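# Switch deadbolt latch to longer backset, leave on bench

## Task

Adjust the deadbolt latch so it is at its longer backset setting and have it resting on the bench. Then open the grippers and move the arms away. It only counts if the latch stays in that setting and place by itself once the robot has let go.

## Robot and tools

Robot: two arms, left_arm and right_arm, each with six joints and a parallel two-finger gripper. The names do not match the sides of a camera image. A reference image (the deadbolt latch manual) shows the target setting; show_instructions displays it again, takes no arguments and moves nothing.

Frame: every pose in a result is in one world frame. The origin sits on the table surface midway between the arms, +x points forward over the table, +z points up, and left_arm is on the +y side. Each gripper is reported as end_effector_position (metres, the point between the finger pads, roughly 1 cm behind the tips) plus end_effector_quat_wxyz. The fingers point along the gripper's +z axis and close along its y axis. Reported hand positions can be off, more so when the arm is stretched out.

execute_actions, argument actions: a list holding one action, one wait, or nothing. An empty list sends no command and returns the state along with pictures. An action is {"rows": [...], "steps": n}, with n from 7 to 15 control steps (each 1/30 s, default 15). Each row covers one step; if there are fewer rows than steps, the last row repeats. A wait is {"steps": n} with n up to 300, no new command; it counts steps since the previous result. Optional argument pictures (true/false) asks for camera images; without it, images only come with an empty list. A rejected call sends nothing to the robot.

Row layout: one flat list of exactly 14 numbers for both arms together, even if only one arm moves. First left_arm: waist, shoulder, elbow, wrist pitch, wrist yaw, wrist roll, gripper; then right_arm in the same seven-number order. Joint entries are absolute target angles in radians, the same quantities as the Joint positions block, not offsets. Stated ranges per arm: waist -2.618 to 3.054, shoulder 0.000 to 3.142, elbow 0.000 to 3.142, wrist pitch -1.571 to 1.571, wrist yaw -1.571 to 1.571, wrist roll -2.094 to 2.094. True ends may differ by up to 0.036 rad. A target more than 0.036 rad beyond a stated end, and farther out than the current angle, gets the call refused; targets beyond the real end are clipped there and reported as "joint sent to its limit" (possibly about an earlier action). The gripper entry is an absolute command on a -1 (closed) to +1 (fully open) scale.

Motion limits: each step the sent target stays within a fixed distance of the measured angle (waist 0.202, shoulder 0.258, elbow 0.238, wrist pitch 0.573, wrist yaw and roll 0.522 rad), and all targets of an arm are scaled back if they would move its hand over 70 mm from where it is. Far targets therefore take several actions. Friction can leave a joint up to about 0.031 rad short, and commanded changes smaller than that may not happen. Between calls the arms keep heading for the last row until motion has settled or a step is HELD; after that only a new action moves them further. The simulation keeps running while you think and write, and the final 7 steps of every action run after its result is returned.

Gripping: grip_measured is the gripper motor position on the same -1..+1 scale. Pads touch at about -0.94; each millimetre of object width adds about 0.0208. Per-gripper offsets of up to about 0.02 apply. Commanding below the reading that matches an object's width squeezes harder, up to roughly 50 to 62 N per pad (less on thin parts under about 5 mm). To keep a grasp, keep sending the same closing value. Joint positions also list the opening in metres (0.093 open to 0.000 closed), which on a held rigid object settles up to about 12 mm below its width.

Result lines: the state line gives both gripper poses; Joint positions and Joint velocities list each arm's angles and opening and their rates. "joint command not followed" means a clearance check altered or blocked joint targets; HELD marks steps whose row was not fully sent. MOTOR HOT appears from 75 °C when holding loads; at 90 °C that arm is halted for 10 s, and at 100 °C it goes limp and drops, both reported as OVER-TEMPERATURE FAULT. Avoid long holds under load.

zoom_image: arguments camera (one of cam_head_left, cam_head_right, cam_high, cam_low, cam_left_wrist, cam_right_wrist) and region [x0, y0, x1, y1] in that camera's pixels, top-left origin, at most 504 by 504. It enlarges the latest full image. All cameras are 672x504; calibrations (K, distortion, T_world_to_cam) are given and may be slightly off.

finished_scene: argument scene, the integer number of the current scene; it ends the scene irreversibly and reports whether the goal was met.

Cautions: do not let anything leave the table, do not let the arms collide or push each other, avoid drops, slams and forceful shoves. Loose objects may occasionally get nudged by outside disturbances, so check the latch before ending. Release it, back the arms off, and confirm it stays set on its own.

Each tool is called in YAML: its name, and indented under it one key for each argument.

## Session

show_instructions:

execute_actions:
  actions: []

Reference images for this scene: deadbolt latch manual.

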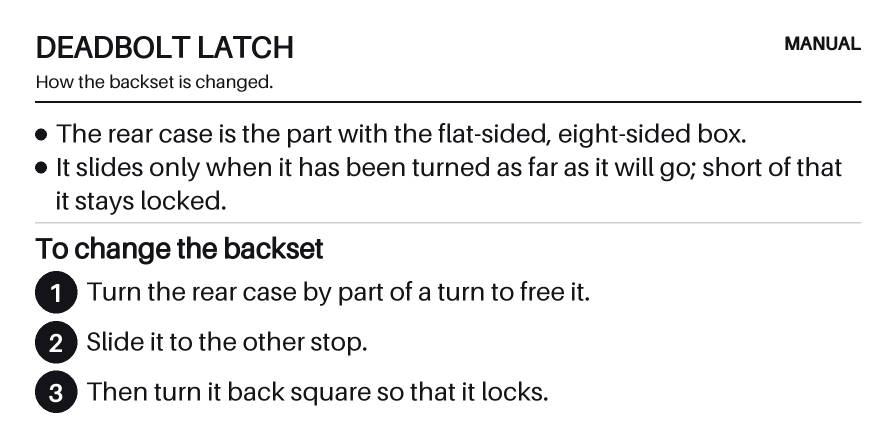

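Scene clock: 0.00 s of 4900.00 s.
left_arm: end_effector_position=(+0.3466, +0.6958, +0.1560) grip_measured=-0.922 end_effector_quat_wxyz=(+0.332, -0.063, +0.733, +0.590) | right_arm: end_effector_position=(+0.1572, +0.2609, +0.3611) grip_measured=+1.000 end_effector_quat_wxyz=(+0.553, +0.113, +0.643, +0.518)
Joint positions: left_arm=[ 0.667  1.944  0.895  0.952 -0.558  0.921  0.001] | right_arm=[1.557 1.88  1.452 0.679 0.937 0.723 0.093]
Joint velocities: left_arm=[ 0.012 -0.012  0.007  0.11  -0.007 -0.081 -0.   ] | right_arm=[-0.012 -0.022  0.012  0.037 -0.066  0.007  0.   ]
camera_calibration (this result's frames):
cam_left_wrist: T_world_to_cam=[[0.490922, -0.29666, -0.819139, 0.167684], [-0.869806, -0.113658, -0.480125, 0.492588], [0.0493319, 0.948196, -0.313834, -0.54498], [0, 0, 0, 1]] pos_world=[0.373021, 0.622479, 0.202827]
cam_right_wrist: T_world_to_cam=[[0.429106, -0.447102, -0.784836, 0.329759], [-0.664197, 0.432665, -0.609626, 0.250669], [0.612136, 0.78288, -0.111305, -0.177264], [0, 0, 0, 1]] pos_world=[0.133502, 0.177757, 0.391891]

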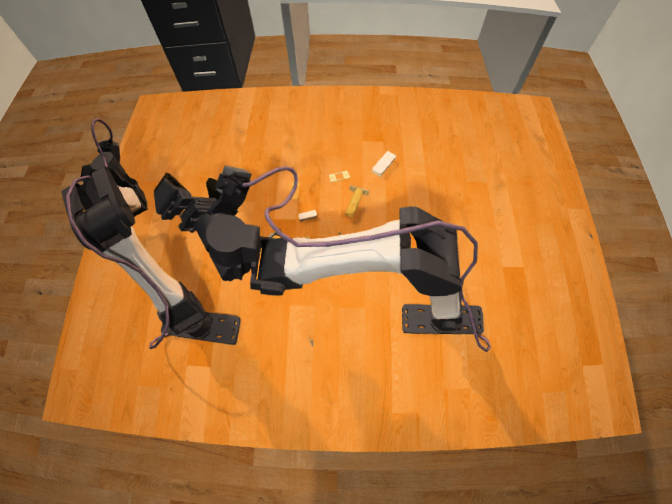

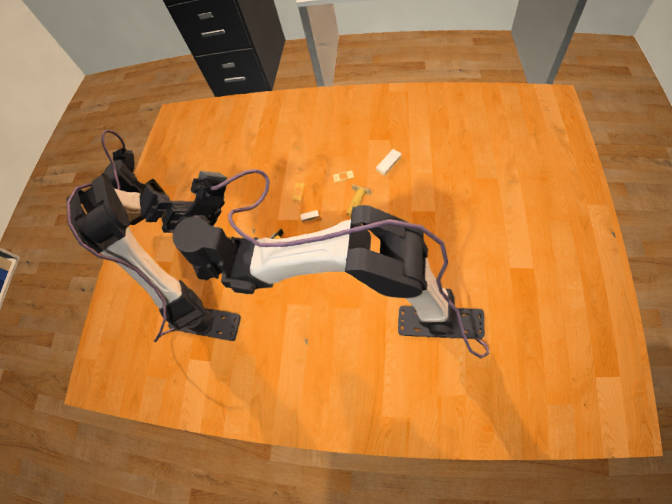

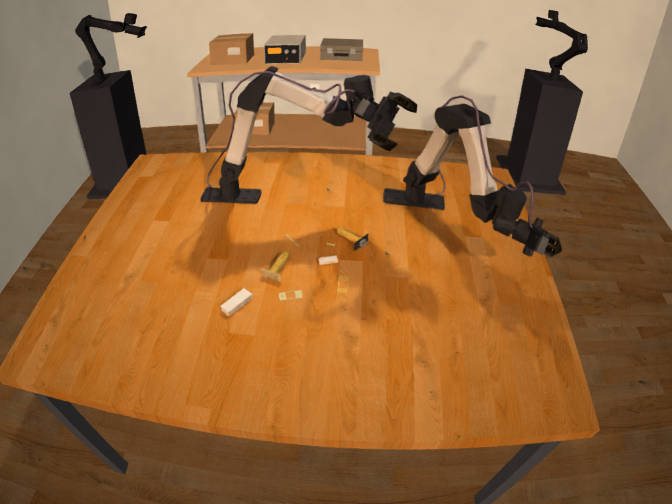

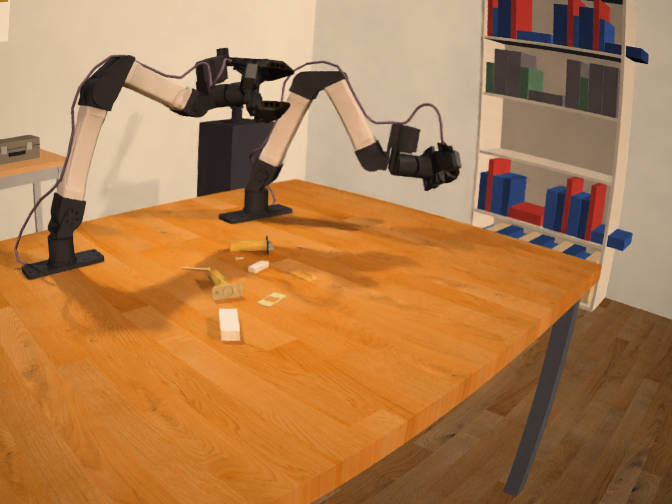

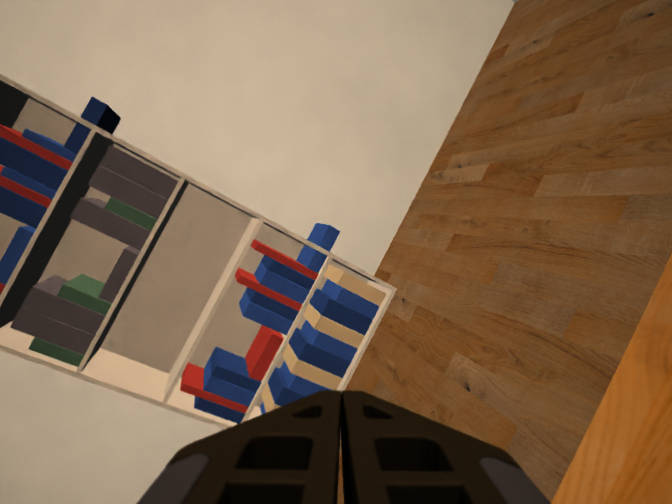

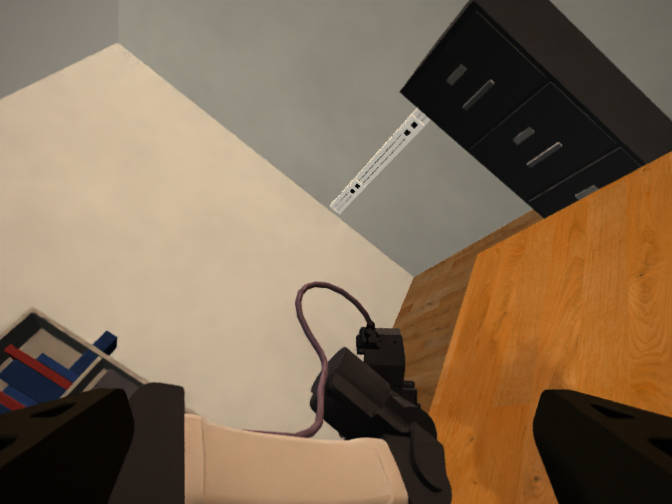

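execute_actions:
  actions:
    - {"rows":[[0.667,1.944,0.895,0.952,-0.558,0.92,0.3,0.52,1.88,1.75,0,0.5,0.87,0.8]]}

execute_actions:
  actions:
    - {"rows":[[0.667,1.75,0.56,1.2,0,0,0.3,0.52,1.9,1.75,-1.217,0,0.87,0.8]]}

execute_actions:
  actions:
    - {"rows":[[0.667,1.75,0.56,1.2,0,0,0.3,0.52,2.1,1.75,-1.217,0,0.87,0.8]]}

execute_actions:
  actions:
    - {"steps":40}
  pictures: true

Scene clock: 0.80 s of 4900.00 s.
left_arm: end_effector_position=(+0.3466, +0.6958, +0.1560) grip_measured=+0.298 end_effector_quat_wxyz=(+0.332, -0.063, +0.733, +0.590) | right_arm: end_effector_position=(+0.3160, +0.2327, +0.3847) grip_measured=+0.803 end_effector_quat_wxyz=(+0.546, +0.098, +0.695, +0.458)
Joint positions: left_arm=[ 0.667  1.944  0.895  0.952 -0.558  0.921  0.06 ] | right_arm=[1.184 1.893 1.719 0.193 0.598 0.827 0.084]
Joint velocities: left_arm=[-0.002 -0.002  0.007 -0.007 -0.066 -0.051  0.   ] | right_arm=[-1.59  -0.007  0.095 -0.667 -0.432  0.168 -0.001]
Steps of this call (steps 1 to 16: nothing new was sent; steps 17 to 24: the first 8 steps of this action). Readings (joint positions):
17: left_arm=[0.667 1.944 0.895 0.952 -0.558 0.921] | right_arm=[1.539 1.881 1.488 0.592 0.878 0.746]
18: left_arm=[0.667 1.944 0.895 0.952 -0.558 0.921] | right_arm=[1.506 1.894 1.557 0.477 0.798 0.767]
20: left_arm=[0.667 1.944 0.895 0.952 -0.558 0.921] | right_arm=[1.409 1.903 1.657 0.325 0.693 0.796]
24: the state above

Scene clock: 1.30 s of 4900.00 s.
left_arm: end_effector_position=(+0.3446, +0.6106, +0.1612) grip_measured=+0.299 end_effector_quat_wxyz=(+0.622, -0.164, +0.700, +0.311) | right_arm: end_effector_position=(+0.4960, -0.0315, +0.2304) grip_measured=+0.803 end_effector_quat_wxyz=(+0.384, +0.211, +0.876, +0.198)
Joint positions: left_arm=[ 0.67   1.753  0.572  1.148 -0.108  0.229  0.06 ] | right_arm=[ 0.498  1.895  1.73  -0.524  0.179  0.859  0.084]
Joint velocities: left_arm=[ 0.007 -0.002 -0.032  0.212  0.711 -1.56  -0.001] | right_arm=[-0.227  0.012 -0.002 -2.425 -0.711  0.125 -0.001]
Steps of this call (steps 1 to 7: the last 7 steps of your previous action; steps 8 to 15: the first 8 steps of this action). Readings (joint positions):
8: left_arm=[0.671 1.921 0.857 0.980 -0.482 0.843] | right_arm=[0.752 1.893 1.725 0.020 0.484 0.851]
9: left_arm=[0.671 1.870 0.776 1.019 -0.389 0.744] | right_arm=[0.698 1.892 1.729 -0.043 0.421 0.852]
11: left_arm=[0.670 1.778 0.633 1.090 -0.249 0.544] | right_arm=[0.601 1.893 1.730 -0.186 0.316 0.854]
15: the state above

Scene clock: 1.80 s of 4900.00 s.
left_arm: end_effector_position=(+0.3541, +0.5982, +0.1713) grip_measured=+0.299 end_effector_quat_wxyz=(+0.677, -0.204, +0.674, +0.215) | right_arm: end_effector_position=(+0.3678, -0.0576, +0.0581) grip_measured=+0.802 end_effector_quat_wxyz=(+0.010, +0.187, +0.982, -0.001)
Joint positions: left_arm=[ 0.67   1.753  0.572  1.19  -0.015  0.013  0.06 ] | right_arm=[ 0.515  2.136  1.753 -1.173  0.015  0.864  0.084]
Joint velocities: left_arm=[ 0.007  0.002  0.002  0.037  0.007 -0.051 -0.   ] | right_arm=[ 0.017  0.203  0.002 -0.227 -0.095 -0.007  0.001]
Steps of this call (steps 1 to 7: the last 7 steps of your previous action; steps 8 to 15: the first 8 steps of this action). Readings (joint positions):
8: left_arm=[0.670 1.753 0.572 1.186 -0.028 0.042] | right_arm=[0.515 1.912 1.736 -1.083 0.043 0.863]
9: left_arm=[0.670 1.753 0.572 1.187 -0.025 0.035] | right_arm=[0.515 1.942 1.748 -1.107 0.036 0.863]
11: left_arm=[0.670 1.753 0.572 1.189 -0.020 0.024] | right_arm=[0.515 2.025 1.753 -1.128 0.027 0.863]
15: the state above

Scene clock: 3.13 s of 4900.00 s.
left_arm: end_effector_position=(+0.3544, +0.5978, +0.1715) grip_measured=+0.299 end_effector_quat_wxyz=(+0.678, -0.205, +0.673, +0.211) | right_arm: end_effector_position=(+0.3624, -0.0593, +0.0652) grip_measured=+0.802 end_effector_quat_wxyz=(+0.005, +0.187, +0.982, -0.002)
Joint positions: left_arm=[ 0.67   1.753  0.572  1.191 -0.012  0.006  0.06 ] | right_arm=[ 0.515  2.118  1.753 -1.2    0.009  0.864  0.084]
Joint velocities: left_arm=[-0.007 -0.007  0.002 -0.11   0.007  0.022 -0.001] | right_arm=[-0.007 -0.027 -0.007 -0.081  0.066 -0.007 -0.   ]
Kept back: nothing.
Steps of this call (steps 1 to 7: the last 7 steps of your previous action; steps 8 to 30: the robot went on to your last target; steps 31 to 40: nothing new was sent). Readings (joint positions):
1: left_arm=[0.670 1.753 0.572 1.190 -0.015 0.012] | right_arm=[0.515 2.138 1.753 -1.181 0.013 0.864]
2: left_arm=[0.670 1.753 0.572 1.191 -0.014 0.010] | right_arm=[0.515 2.136 1.753 -1.186 0.012 0.864]
4: left_arm=[0.670 1.753 0.572 1.191 -0.014 0.009] | right_arm=[0.515 2.126 1.753 -1.192 0.011 0.864]
8: left_arm=[0.670 1.753 0.572 1.191 -0.013 0.007] | right_arm=[0.515 2.118 1.753 -1.197 0.010 0.864]
40: the state above
All arms were judged still, so your last target was given up. Only a new action makes them travel on or press farther. Fingers that are still opening or closing keep moving.
camera_calibration (this result's frames):
cam_left_wrist: T_world_to_cam=[[0.563839, -0.825881, 0.00244754, 0.297166], [-0.340889, -0.235426, -0.910148, 0.454776], [0.75225, 0.512342, -0.414276, -0.418925], [0, 0, 0, 1]] pos_world=[0.30261, 0.567123, 0.239636]
cam_right_wrist: T_world_to_cam=[[-0.357216, -0.934016, 0.00330087, 0.0710103], [-0.856808, 0.329091, 0.396962, 0.343127], [-0.371856, 0.138973, -0.917829, 0.285792], [0, 0, 0, 1]] pos_world=[0.425634, -0.0863128, 0.125866]

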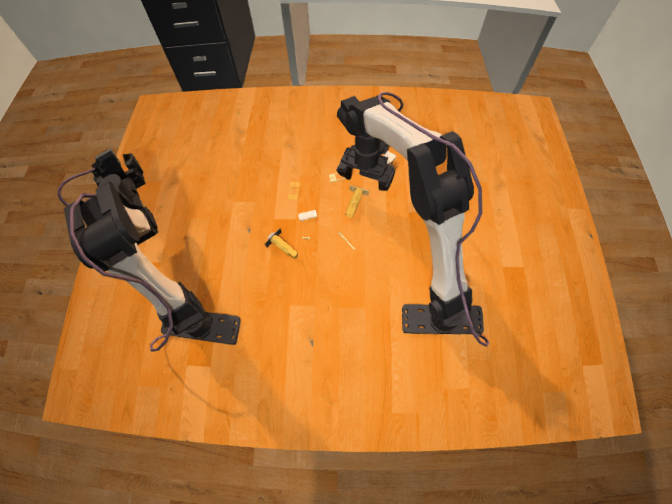

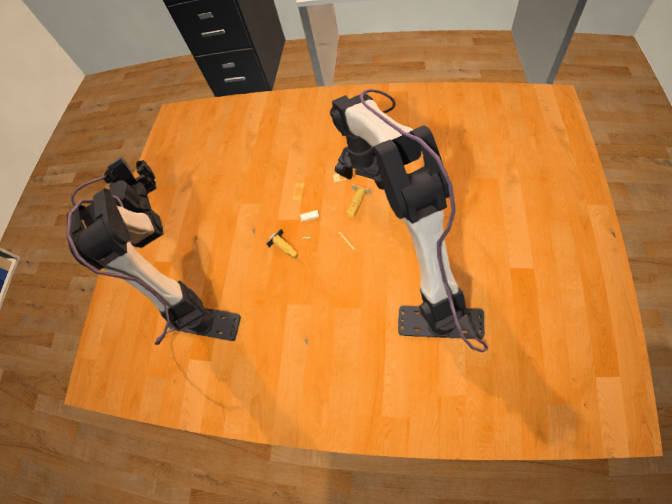

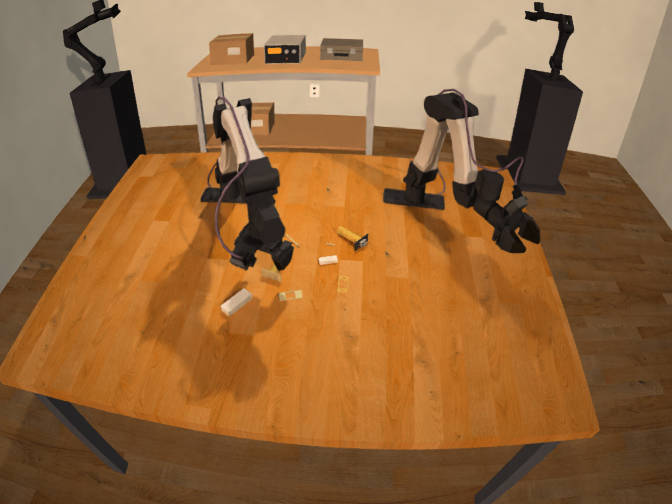

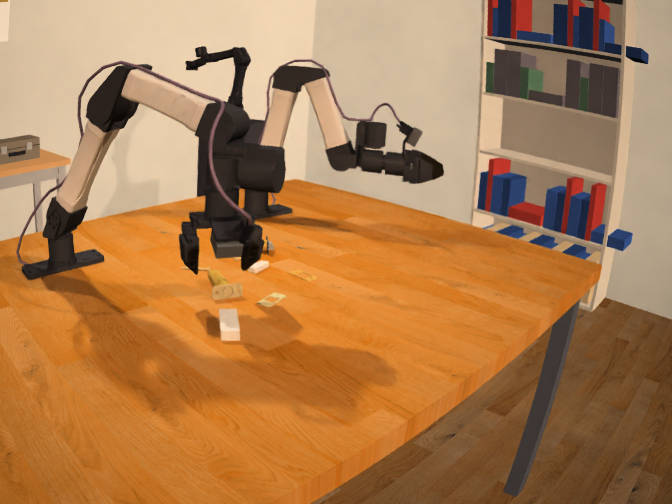

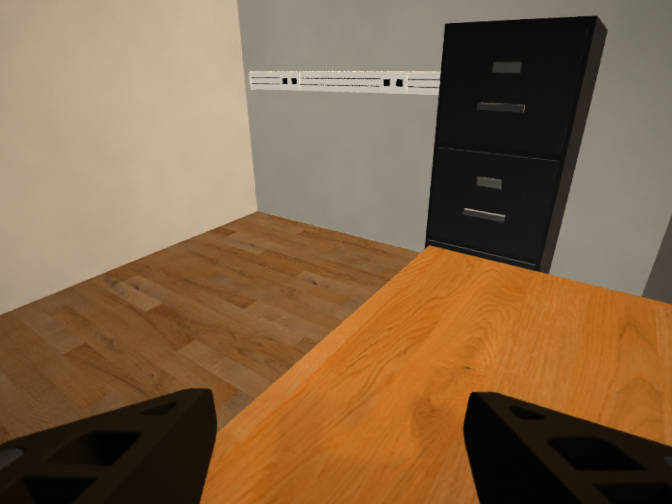

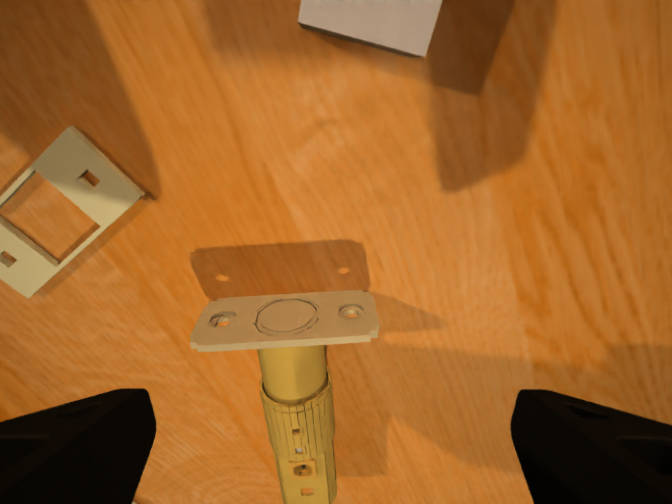

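execute_actions:
  actions:
    - {"rows":[[0.667,1.75,0.56,1.2,0,0,0.3,0.555,2.17,1.79,-1.19,0,0.88,0.8]],"steps":15}

execute_actions:
  actions:
    - {"steps":15}
  pictures: true

Scene clock: 4.33 s of 4900.00 s.
left_arm: end_effector_position=(+0.3544, +0.5978, +0.1716) grip_measured=+0.299 end_effector_quat_wxyz=(+0.679, -0.206, +0.673, +0.211) | right_arm: end_effector_position=(+0.3557, -0.0448, +0.0486) grip_measured=+0.802 end_effector_quat_wxyz=(-0.010, +0.173, +0.985, -0.012)
Joint positions: left_arm=[ 0.67   1.753  0.572  1.192 -0.012  0.005  0.06 ] | right_arm=[ 0.553  2.168  1.766 -1.198  0.006  0.872  0.084]
Joint velocities: left_arm=[-0.012 -0.012 -0.022 -0.022 -0.022  0.022 -0.001] | right_arm=[ 0.012  0.022  0.002 -0.022  0.007 -0.037 -0.001]
Steps of this call (steps 1 to 28: nothing new was sent; steps 29 to 36: the first 8 steps of this action). Readings (joint positions):
29: left_arm=[0.670 1.753 0.572 1.191 -0.012 0.006] | right_arm=[0.518 2.122 1.756 -1.202 0.009 0.866]
30: left_arm=[0.670 1.753 0.572 1.191 -0.012 0.005] | right_arm=[0.522 2.130 1.762 -1.201 0.009 0.868]
32: left_arm=[0.670 1.753 0.572 1.191 -0.012 0.005] | right_arm=[0.536 2.148 1.766 -1.198 0.009 0.870]
36: the state above

Scene clock: 4.83 s of 4900.00 s.
left_arm: end_effector_position=(+0.3544, +0.5978, +0.1716) grip_measured=+0.299 end_effector_quat_wxyz=(+0.679, -0.206, +0.673, +0.211) | right_arm: end_effector_position=(+0.3556, -0.0447, +0.0485) grip_measured=+0.802 end_effector_quat_wxyz=(-0.010, +0.173, +0.985, -0.012)
Joint positions: left_arm=[ 0.67   1.753  0.572  1.192 -0.012  0.005  0.06 ] | right_arm=[ 0.553  2.169  1.766 -1.198  0.006  0.874  0.084]
Joint velocities: left_arm=[-0.002 -0.007 -0.002 -0.066 -0.037  0.066 -0.   ] | right_arm=[ 0.002  0.012 -0.012  0.022 -0.007 -0.037 -0.001]
Kept back: nothing.
Steps of this call (steps 1 to 7: the last 7 steps of your previous action; steps 8 to 15: the robot went on to your last target). Readings (joint positions):
1: left_arm=[0.670 1.753 0.572 1.192 -0.012 0.005] | right_arm=[0.553 2.169 1.766 -1.198 0.006 0.873]
2: left_arm=[0.670 1.753 0.572 1.192 -0.012 0.005] | right_arm=[0.553 2.169 1.766 -1.198 0.006 0.873]
4: left_arm=[0.670 1.753 0.572 1.192 -0.012 0.005] | right_arm=[0.553 2.169 1.766 -1.198 0.006 0.874]
8: left_arm=[0.670 1.753 0.572 1.192 -0.012 0.005] | right_arm=[0.553 2.169 1.766 -1.198 0.006 0.874]
15: the state above
All arms were judged still, so your last target was given up. Only a new action makes them travel on or press farther. Fingers that are still opening or closing keep moving.
camera_calibration (this result's frames):
cam_left_wrist: T_world_to_cam=[[0.563834, -0.825883, 0.00283408, 0.297103], [-0.340405, -0.23552, -0.910305, 0.454771], [0.752473, 0.512296, -0.413929, -0.418996], [0, 0, 0, 1]] pos_world=[0.302573, 0.56713, 0.239704]
cam_right_wrist: T_world_to_cam=[[-0.330576, -0.943334, 0.0289967, 0.0712042], [-0.852294, 0.311587, 0.420128, 0.335672], [-0.405356, 0.114171, -0.907001, 0.276188], [0, 0, 0, 1]] pos_world=[0.421585, -0.0689546, 0.107413]

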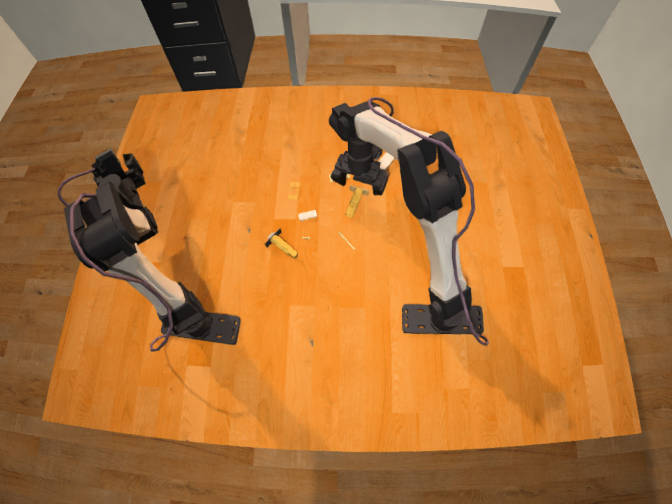

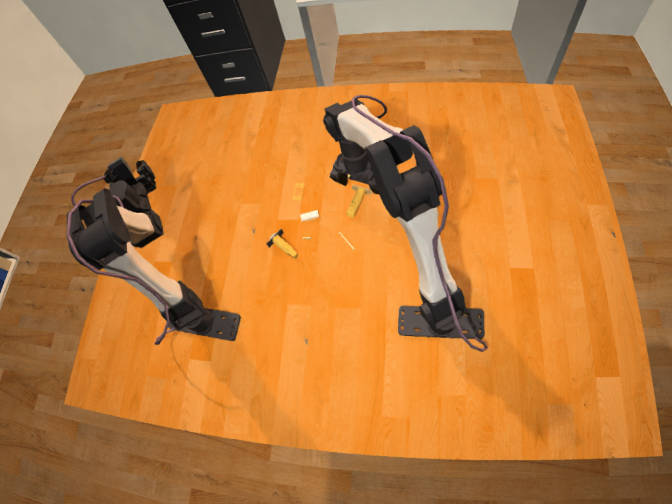

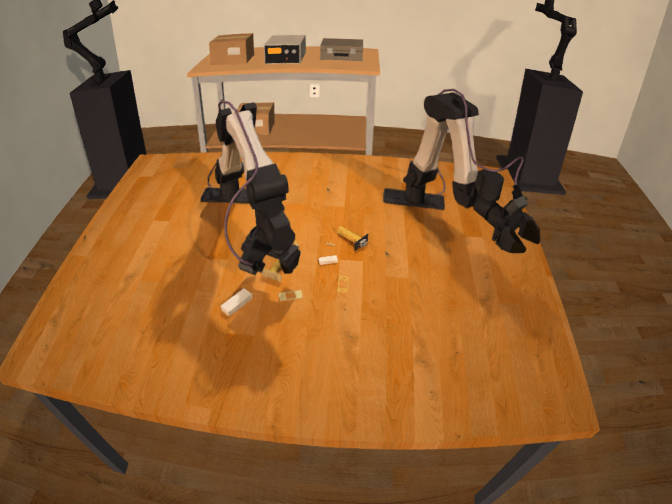

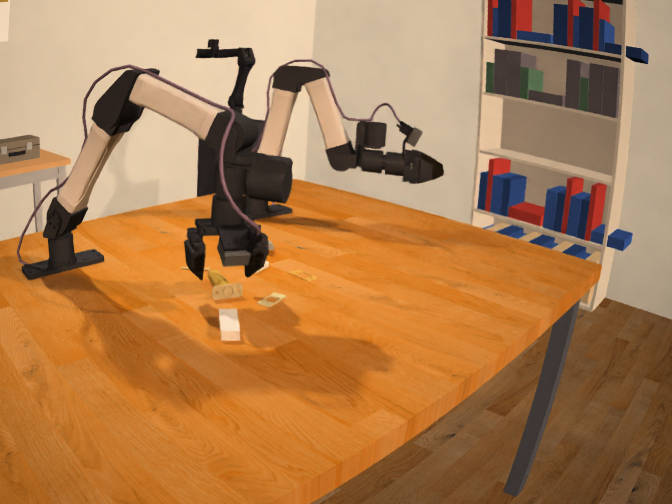

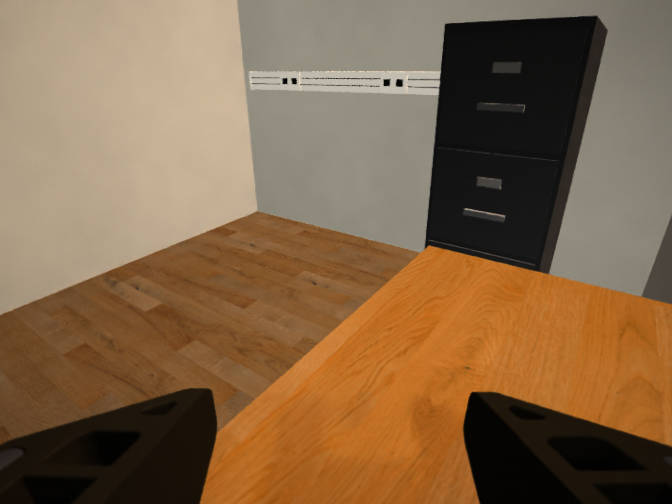

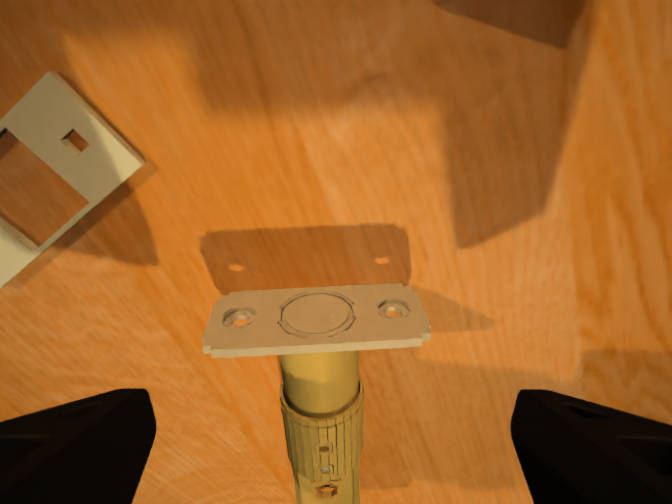

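execute_actions:
  actions:
    - {"rows":[[0.667,1.75,0.56,1.2,0,0,0.3,0.535,2.18,1.75,-1.1,0,0.83,0.8],[0.667,1.75,0.56,1.2,0,0,0.3,0.535,2.18,1.75,-1.08,0,0.83,0.8],[0.667,1.75,0.56,1.2,0,0,0.3,0.535,2.19,1.73,-1.06,0,0.83,0.8],[0.667,1.75,0.56,1.2,0,0,0.3,0.535,2.2,1.715,-1.06,0,0.83,0.8],[0.667,1.75,0.56,1.2,0,0,0.3,0.535,2.206,1.7,-1.06,0,0.83,0.8]],"steps":15}

execute_actions:
  actions:
    - {"steps":15}
  pictures: true

Scene clock: 5.60 s of 4900.00 s.
left_arm: end_effector_position=(+0.3544, +0.5978, +0.1716) grip_measured=+0.299 end_effector_quat_wxyz=(+0.679, -0.206, +0.673, +0.211) | right_arm: end_effector_position=(+0.3682, -0.0426, +0.0303) grip_measured=+0.802 end_effector_quat_wxyz=(+0.006, +0.163, +0.987, +0.001)
Joint positions: left_arm=[ 0.67   1.753  0.572  1.192 -0.012  0.005  0.06 ] | right_arm=[ 0.543  2.191  1.727 -1.097  0.006  0.843  0.084]
Joint velocities: left_arm=[-0.002 -0.007 -0.007  0.022  0.022  0.037 -0.001] | right_arm=[-0.007  0.203 -0.188  0.081  0.007 -0.022 -0.   ]
Steps of this call (steps 1 to 15: nothing new was sent; steps 16 to 23: the first 8 steps of this action). Readings (joint positions):
16: left_arm=[0.670 1.753 0.572 1.192 -0.012 0.005] | right_arm=[0.552 2.169 1.766 -1.192 0.006 0.869]
17: left_arm=[0.670 1.753 0.572 1.192 -0.012 0.005] | right_arm=[0.551 2.169 1.766 -1.177 0.006 0.862]
19: left_arm=[0.670 1.753 0.572 1.192 -0.012 0.005] | right_arm=[0.547 2.170 1.759 -1.137 0.006 0.852]
23: the state above

Scene clock: 6.10 s of 4900.00 s.
left_arm: end_effector_position=(+0.3544, +0.5978, +0.1716) grip_measured=+0.299 end_effector_quat_wxyz=(+0.679, -0.206, +0.673, +0.211) | right_arm: end_effector_position=(+0.3677, -0.0428, +0.0208) grip_measured=+0.802 end_effector_quat_wxyz=(+0.002, +0.160, +0.987, -0.002)
Joint positions: left_arm=[ 0.67   1.753  0.572  1.192 -0.012  0.005  0.06 ] | right_arm=[ 0.543  2.207  1.716 -1.078  0.006  0.836  0.084]
Joint velocities: left_arm=[-0.017  0.002 -0.002  0.037  0.051 -0.081  0.   ] | right_arm=[ 0.007  0.012 -0.002 -0.037  0.037  0.037 -0.001]
Kept back: nothing.
Steps of this call (steps 1 to 7: the last 7 steps of your previous action; steps 8 to 15: the robot went on to your last target). Readings (joint positions):
1: left_arm=[0.670 1.753 0.572 1.192 -0.012 0.005] | right_arm=[0.543 2.197 1.723 -1.094 0.006 0.841]
2: left_arm=[0.670 1.753 0.572 1.192 -0.012 0.005] | right_arm=[0.543 2.202 1.719 -1.092 0.006 0.840]
4: left_arm=[0.670 1.753 0.572 1.192 -0.012 0.005] | right_arm=[0.543 2.207 1.716 -1.089 0.006 0.838]
8: left_arm=[0.670 1.753 0.572 1.192 -0.012 0.005] | right_arm=[0.543 2.207 1.716 -1.082 0.006 0.837]
15: the state above
camera_calibration (this result's frames):
cam_left_wrist: T_world_to_cam=[[0.563834, -0.825883, 0.00283408, 0.297103], [-0.340405, -0.23552, -0.910305, 0.454771], [0.752473, 0.512296, -0.413929, -0.418996], [0, 0, 0, 1]] pos_world=[0.302573, 0.56713, 0.239704]
cam_right_wrist: T_world_to_cam=[[-0.305004, -0.952339, 0.00485218, 0.0684342], [-0.871659, 0.28121, 0.401413, 0.36326], [-0.383646, 0.118203, -0.915884, 0.248147], [0, 0, 0, 1]] pos_world=[0.432712, -0.0663114, 0.0811241]

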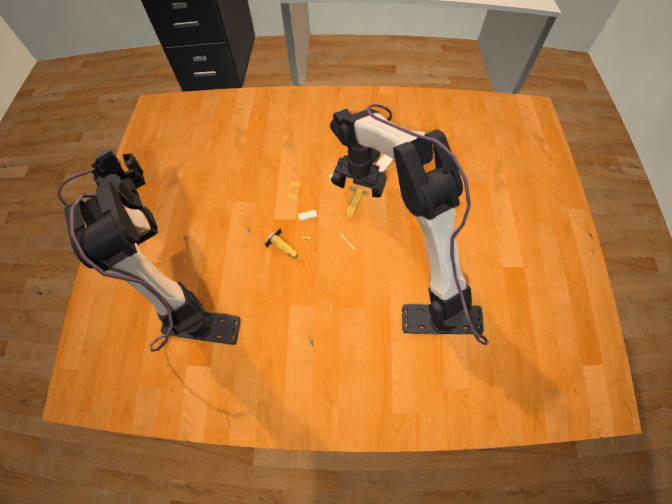

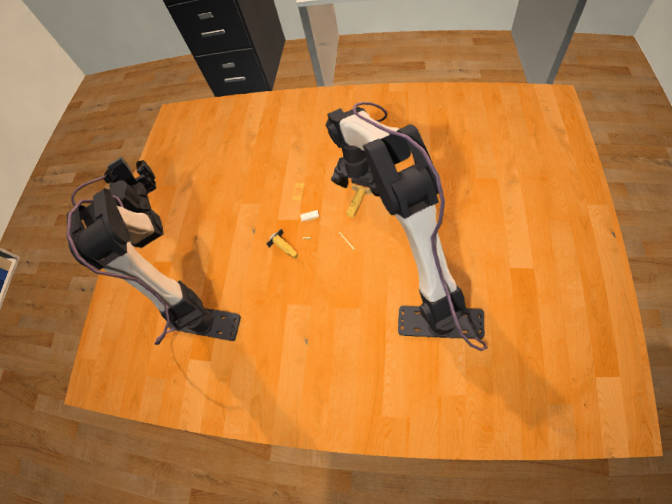

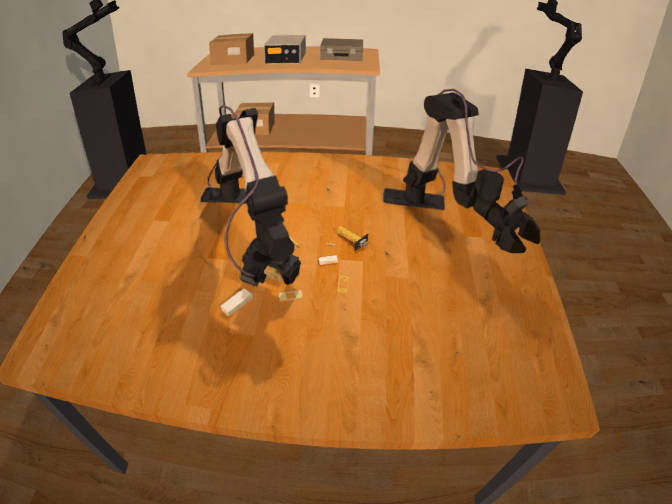

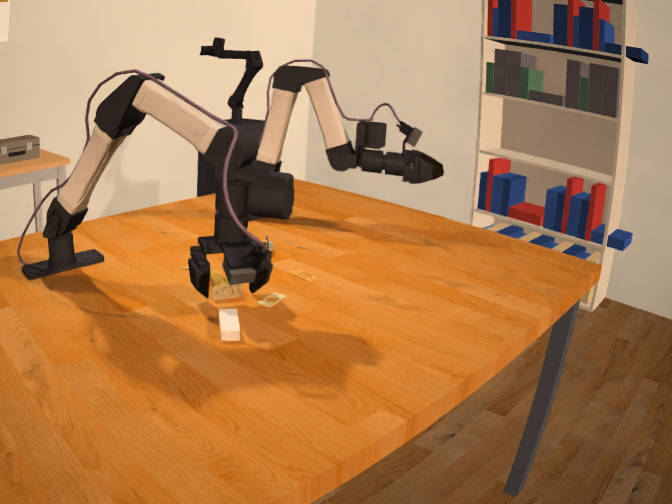

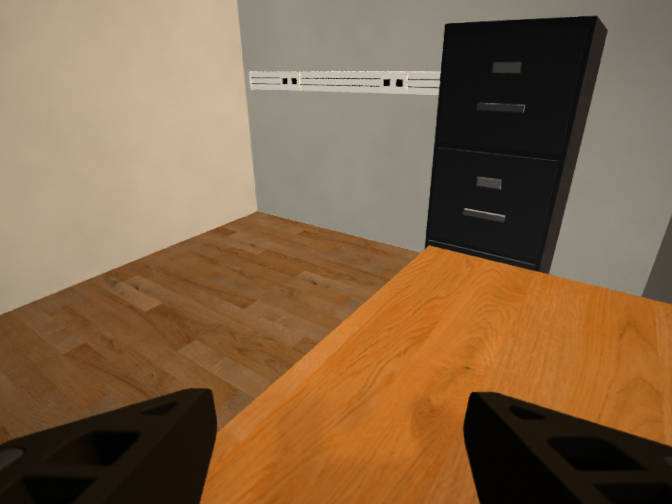

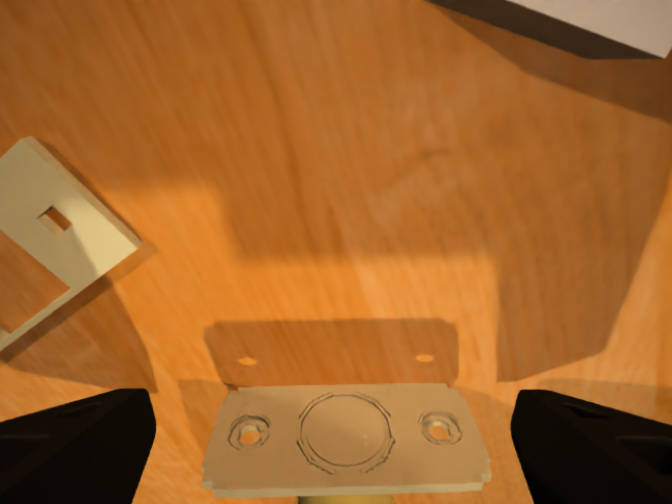

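execute_actions:
  actions:
    - {"rows":[[0.4,1.75,0.56,1.2,0,0,0.3,0.535,2.206,1.7,-1.06,0,0.83,0.4],[0.4,1.75,0.56,1.2,0,0,0.3,0.535,2.206,1.7,-1.06,0,0.83,0.4],[0.3,1.75,0.56,1.2,0,0,0.3,0.535,2.206,1.7,-1.06,0,0.83,0.4],[0.3,1.75,0.56,1.2,0,0,0.3,0.535,2.206,1.7,-1.06,0,0.83,0.3],[0.2,1.75,0.56,1.2,0,0,0.3,0.535,2.206,1.7,-1.06,0,0.83,0.3],[0.2,1.75,0.56,1.2,0,0,0.3,0.535,2.206,1.7,-1.06,0,0.83,0.2],[0.1,1.75,0.56,1.2,0,0,0.3,0.535,2.206,1.7,-1.06,0,0.83,0.2],[0,1.75,0.56,1.2,0,0,0.3,0.535,2.206,1.7,-1.06,0,0.83,-0.1]],"steps":15}

execute_actions:
  actions:
    - {"steps":14}

execute_actions:
  actions:
    - {"rows":[[-0.2,1.75,0.56,1.2,0,0,0.3,0.535,2.0,1.7,-1.27,0,0.83,-0.1]],"steps":10}

execute_actions:
  actions:
    - {"rows":[[-0.4,1.8,0.6,1.2,0,0,0.3,0.22,1.684,1.514,-1.4,0,1.18,-0.1]],"steps":15}

execute_actions:
  actions:
    - {"rows":[[-0.9,1.82,0.62,1.2,0,0,0.3,0.22,1.684,1.514,-1.4,0,1.18,-0.1]],"steps":15}

execute_actions:
  actions:
    - {"steps":25}
  pictures: true

Scene clock: 7.13 s of 4900.00 s.
left_arm: end_effector_position=(+0.4273, +0.4077, +0.1716) grip_measured=+0.299 end_effector_quat_wxyz=(+0.708, -0.053, +0.702, +0.056) | right_arm: end_effector_position=(+0.3679, -0.0426, +0.0208) grip_measured=+0.120 end_effector_quat_wxyz=(+0.003, +0.159, +0.987, -0.001)
Joint positions: left_arm=[ 0.22   1.753  0.572  1.192 -0.019  0.003  0.06 ] | right_arm=[ 0.543  2.207  1.716 -1.077  0.006  0.835  0.051]
Joint velocities: left_arm=[-1.863 -0.002 -0.002  0.037  0.051  0.022 -0.001] | right_arm=[ 0.012 -0.007 -0.007 -0.022  0.051 -0.037 -0.222]
Steps of this call (steps 1 to 15: the robot went on to your last target; steps 16 to 23: nothing new was sent; steps 24 to 31: the first 8 steps of this action). Readings (joint positions):
24: left_arm=[0.649 1.753 0.572 1.192 -0.026 0.004] | right_arm=[0.543 2.207 1.716 -1.078 0.006 0.836]
25: left_arm=[0.605 1.753 0.572 1.192 -0.032 0.003] | right_arm=[0.543 2.207 1.716 -1.078 0.006 0.836]
27: left_arm=[0.482 1.753 0.572 1.192 -0.029 0.003] | right_arm=[0.543 2.207 1.716 -1.078 0.006 0.835]
31: the state above

Scene clock: 7.60 s of 4900.00 s.
left_arm: end_effector_position=(+0.4298, +0.2976, +0.1716) grip_measured=+0.299 end_effector_quat_wxyz=(+0.710, +0.038, +0.703, -0.036) | right_arm: end_effector_position=(+0.3679, -0.0426, +0.0208) grip_measured=+0.031 end_effector_quat_wxyz=(+0.003, +0.159, +0.987, -0.001)
Joint positions: left_arm=[-0.01   1.753  0.572  1.192  0.01   0.003  0.06 ] | right_arm=[ 0.543  2.207  1.716 -1.077  0.006  0.835  0.047]
Joint velocities: left_arm=[-0.012 -0.012  0.002 -0.022 -0.007 -0.007  0.   ] | right_arm=[ 0.007  0.017 -0.022  0.066 -0.051  0.037 -0.   ]
Kept back: nothing.
Steps of this call (steps 1 to 7: the last 7 steps of your previous action; steps 8 to 14: the robot went on to your last target). Readings (joint positions):
1: left_arm=[0.154 1.753 0.572 1.192 -0.017 0.003] | right_arm=[0.543 2.207 1.716 -1.077 0.006 0.835]
2: left_arm=[0.091 1.753 0.572 1.192 -0.013 0.003] | right_arm=[0.543 2.207 1.716 -1.077 0.006 0.835]
4: left_arm=[0.005 1.753 0.572 1.192 0.004 0.003] | right_arm=[0.543 2.207 1.716 -1.077 0.006 0.835]
8: left_arm=[-0.011 1.753 0.572 1.192 0.011 0.003] | right_arm=[0.543 2.207 1.716 -1.077 0.006 0.835]
14: the state above

Scene clock: 7.70 s of 4900.00 s.
left_arm: end_effector_position=(+0.4223, +0.2485, +0.1716) grip_measured=+0.299 end_effector_quat_wxyz=(+0.707, +0.070, +0.700, -0.070) | right_arm: end_effector_position=(+0.3556, -0.0496, +0.0458) grip_measured=+0.031 end_effector_quat_wxyz=(+0.001, +0.159, +0.987, -0.003)
Joint positions: left_arm=[-0.127  1.753  0.572  1.192 -0.012  0.001  0.06 ] | right_arm=[ 0.543  2.132  1.697 -1.138  0.006  0.835  0.047]
Joint velocities: left_arm=[-1.458  0.012 -0.002  0.022  0.139 -0.022  0.001] | right_arm=[ 0.007 -1.121 -0.071 -1.018 -0.022 -0.037 -0.001]
Steps of this call (steps 1 to 3: the first 3 steps of this action). Readings (joint positions):
1: left_arm=[-0.031 1.753 0.572 1.192 -0.006 0.002] | right_arm=[0.543 2.193 1.712 -1.084 0.006 0.835]
2: left_arm=[-0.075 1.753 0.572 1.192 -0.014 0.001] | right_arm=[0.543 2.168 1.702 -1.107 0.006 0.835]
3: the state above

Scene clock: 8.20 s of 4900.00 s.
left_arm: end_effector_position=(+0.3810, +0.1215, +0.1650) grip_measured=+0.299 end_effector_quat_wxyz=(+0.684, +0.175, +0.686, -0.175) | right_arm: end_effector_position=(+0.3188, -0.1842, +0.1487) grip_measured=+0.031 end_effector_quat_wxyz=(+0.025, +0.425, +0.905, +0.016)
Joint positions: left_arm=[-0.41   1.784  0.588  1.195  0.007 -0.     0.06 ] | right_arm=[ 0.232  1.718  1.542 -1.335  0.004  1.083  0.047]
Joint velocities: left_arm=[ 0.037  0.002  0.002 -0.066  0.051 -0.051 -0.001] | right_arm=[-1.092 -0.725  0.002 -0.359  0.212  0.593  0.   ]
Steps of this call (steps 1 to 7: the last 7 steps of your previous action; steps 8 to 15: the first 8 steps of this action). Readings (joint positions):
8: left_arm=[-0.230 1.757 0.573 1.193 -0.008 0.000] | right_arm=[0.532 1.970 1.674 -1.225 -0.000 0.867]
9: left_arm=[-0.273 1.764 0.579 1.195 -0.016 -0.000] | right_arm=[0.511 1.940 1.636 -1.229 -0.006 0.903]
11: left_arm=[-0.367 1.778 0.587 1.195 -0.007 -0.000] | right_arm=[0.436 1.862 1.577 -1.268 -0.008 0.967]
15: the state above

Scene clock: 8.70 s of 4900.00 s.
left_arm: end_effector_position=(+0.2569, -0.0310, +0.1654) grip_measured=+0.299 end_effector_quat_wxyz=(+0.635, +0.312, +0.634, -0.314) | right_arm: end_effector_position=(+0.3049, -0.1942, +0.1562) grip_measured=+0.031 end_effector_quat_wxyz=(+0.018, +0.473, +0.881, +0.008)
Joint positions: left_arm=[-0.84   1.802  0.609  1.195 -0.007 -0.001  0.06 ] | right_arm=[ 0.213  1.681  1.531 -1.383  0.011  1.171  0.047]
Joint velocities: left_arm=[-1.531  0.012  0.007  0.066  0.242  0.007 -0.001] | right_arm=[-0.007  0.002  0.002  0.007  0.022 -0.022 -0.   ]
Steps of this call (steps 1 to 7: the last 7 steps of your previous action; steps 8 to 15: the first 8 steps of this action). Readings (joint positions):
8: left_arm=[-0.429 1.786 0.589 1.195 -0.008 -0.001] | right_arm=[0.213 1.681 1.531 -1.380 0.011 1.159]
9: left_arm=[-0.472 1.790 0.594 1.195 -0.017 -0.001] | right_arm=[0.213 1.681 1.531 -1.382 0.011 1.162]
11: left_arm=[-0.591 1.797 0.603 1.195 -0.017 -0.001] | right_arm=[0.213 1.681 1.531 -1.383 0.011 1.166]
15: the state above

Scene clock: 9.53 s of 4900.00 s.
left_arm: end_effector_position=(+0.2274, -0.0517, +0.1652) grip_measured=+0.299 end_effector_quat_wxyz=(+0.620, +0.340, +0.619, -0.341) | right_arm: end_effector_position=(+0.3048, -0.1942, +0.1562) grip_measured=+0.031 end_effector_quat_wxyz=(+0.018, +0.474, +0.880, +0.008)
Joint positions: left_arm=[-0.91   1.802  0.609  1.195  0.011 -0.001  0.06 ] | right_arm=[ 0.213  1.681  1.531 -1.383  0.011  1.174  0.047]
Joint velocities: left_arm=[-0.002 -0.007 -0.012 -0.022  0.007 -0.007  0.   ] | right_arm=[ 0.007  0.002 -0.002  0.007  0.051  0.007 -0.001]
Kept back: nothing.
Steps of this call (steps 1 to 7: the last 7 steps of your previous action; steps 8 to 25: the robot went on to your last target). Readings (joint positions):
1: left_arm=[-0.882 1.802 0.609 1.195 0.002 -0.001] | right_arm=[0.213 1.681 1.531 -1.383 0.011 1.171]
2: left_arm=[-0.907 1.802 0.609 1.195 0.009 -0.001] | right_arm=[0.213 1.681 1.531 -1.383 0.011 1.172]
4: left_arm=[-0.917 1.802 0.609 1.195 0.013 -0.001] | right_arm=[0.213 1.681 1.531 -1.383 0.011 1.173]
8: left_arm=[-0.910 1.802 0.609 1.195 0.011 -0.001] | right_arm=[0.213 1.681 1.531 -1.383 0.011 1.173]
25: the state above
camera_calibration (this result's frames):
cam_left_wrist: T_world_to_cam=[[-0.843756, -0.536655, 0.00878921, 0.166377], [-0.232966, 0.35143, -0.906766, 0.258042], [0.483532, -0.767136, -0.421543, 0.00293343], [0, 0, 0, 1]] pos_world=[0.199078, 0.000853799, 0.233758]
cam_right_wrist: T_world_to_cam=[[-0.828493, -0.559291, -0.0281603, 0.14549], [-0.525623, 0.759305, 0.383636, 0.286724], [-0.193182, 0.332642, -0.923055, 0.350634], [0, 0, 0, 1]] pos_world=[0.338982, -0.252975, 0.217754]

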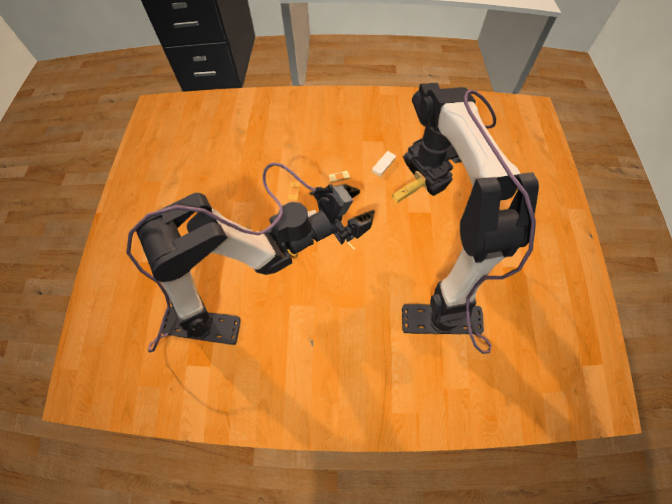

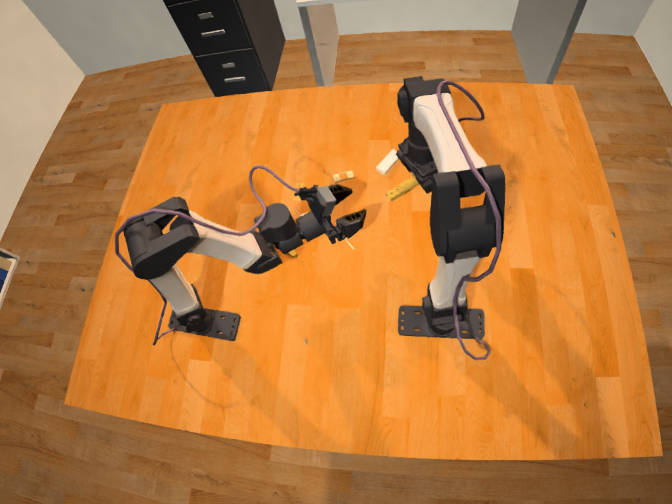

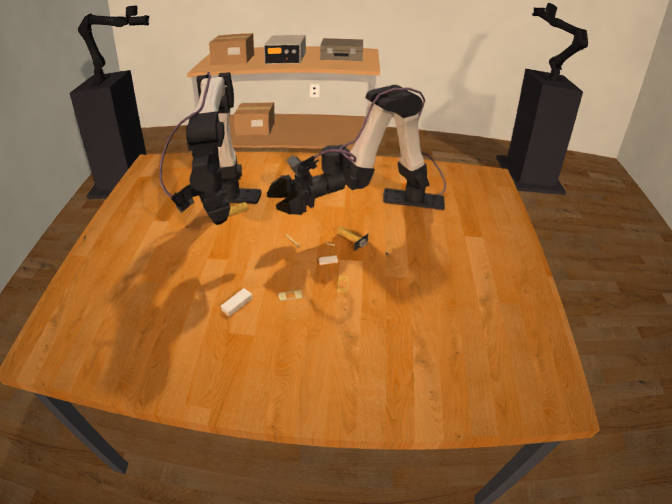

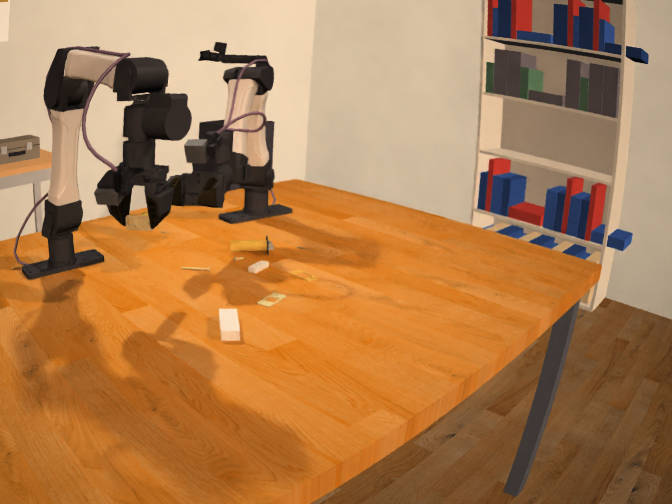

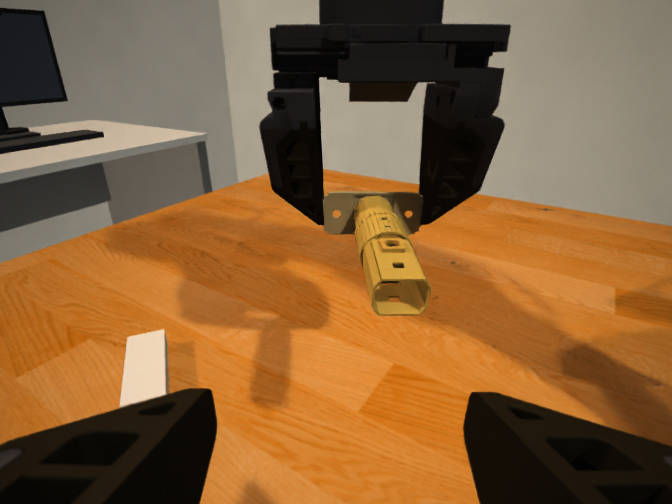

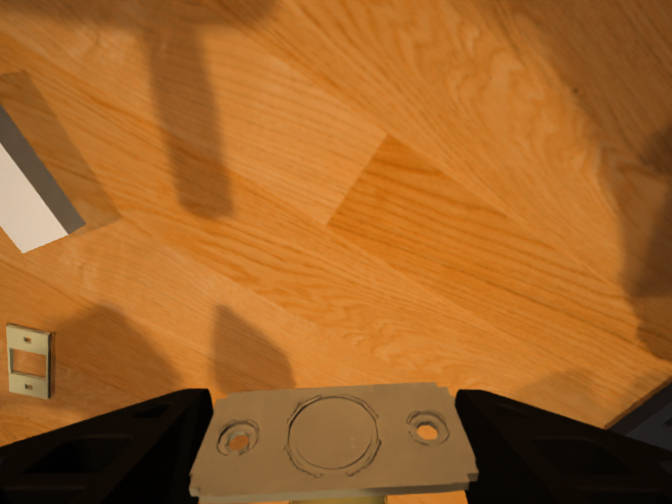

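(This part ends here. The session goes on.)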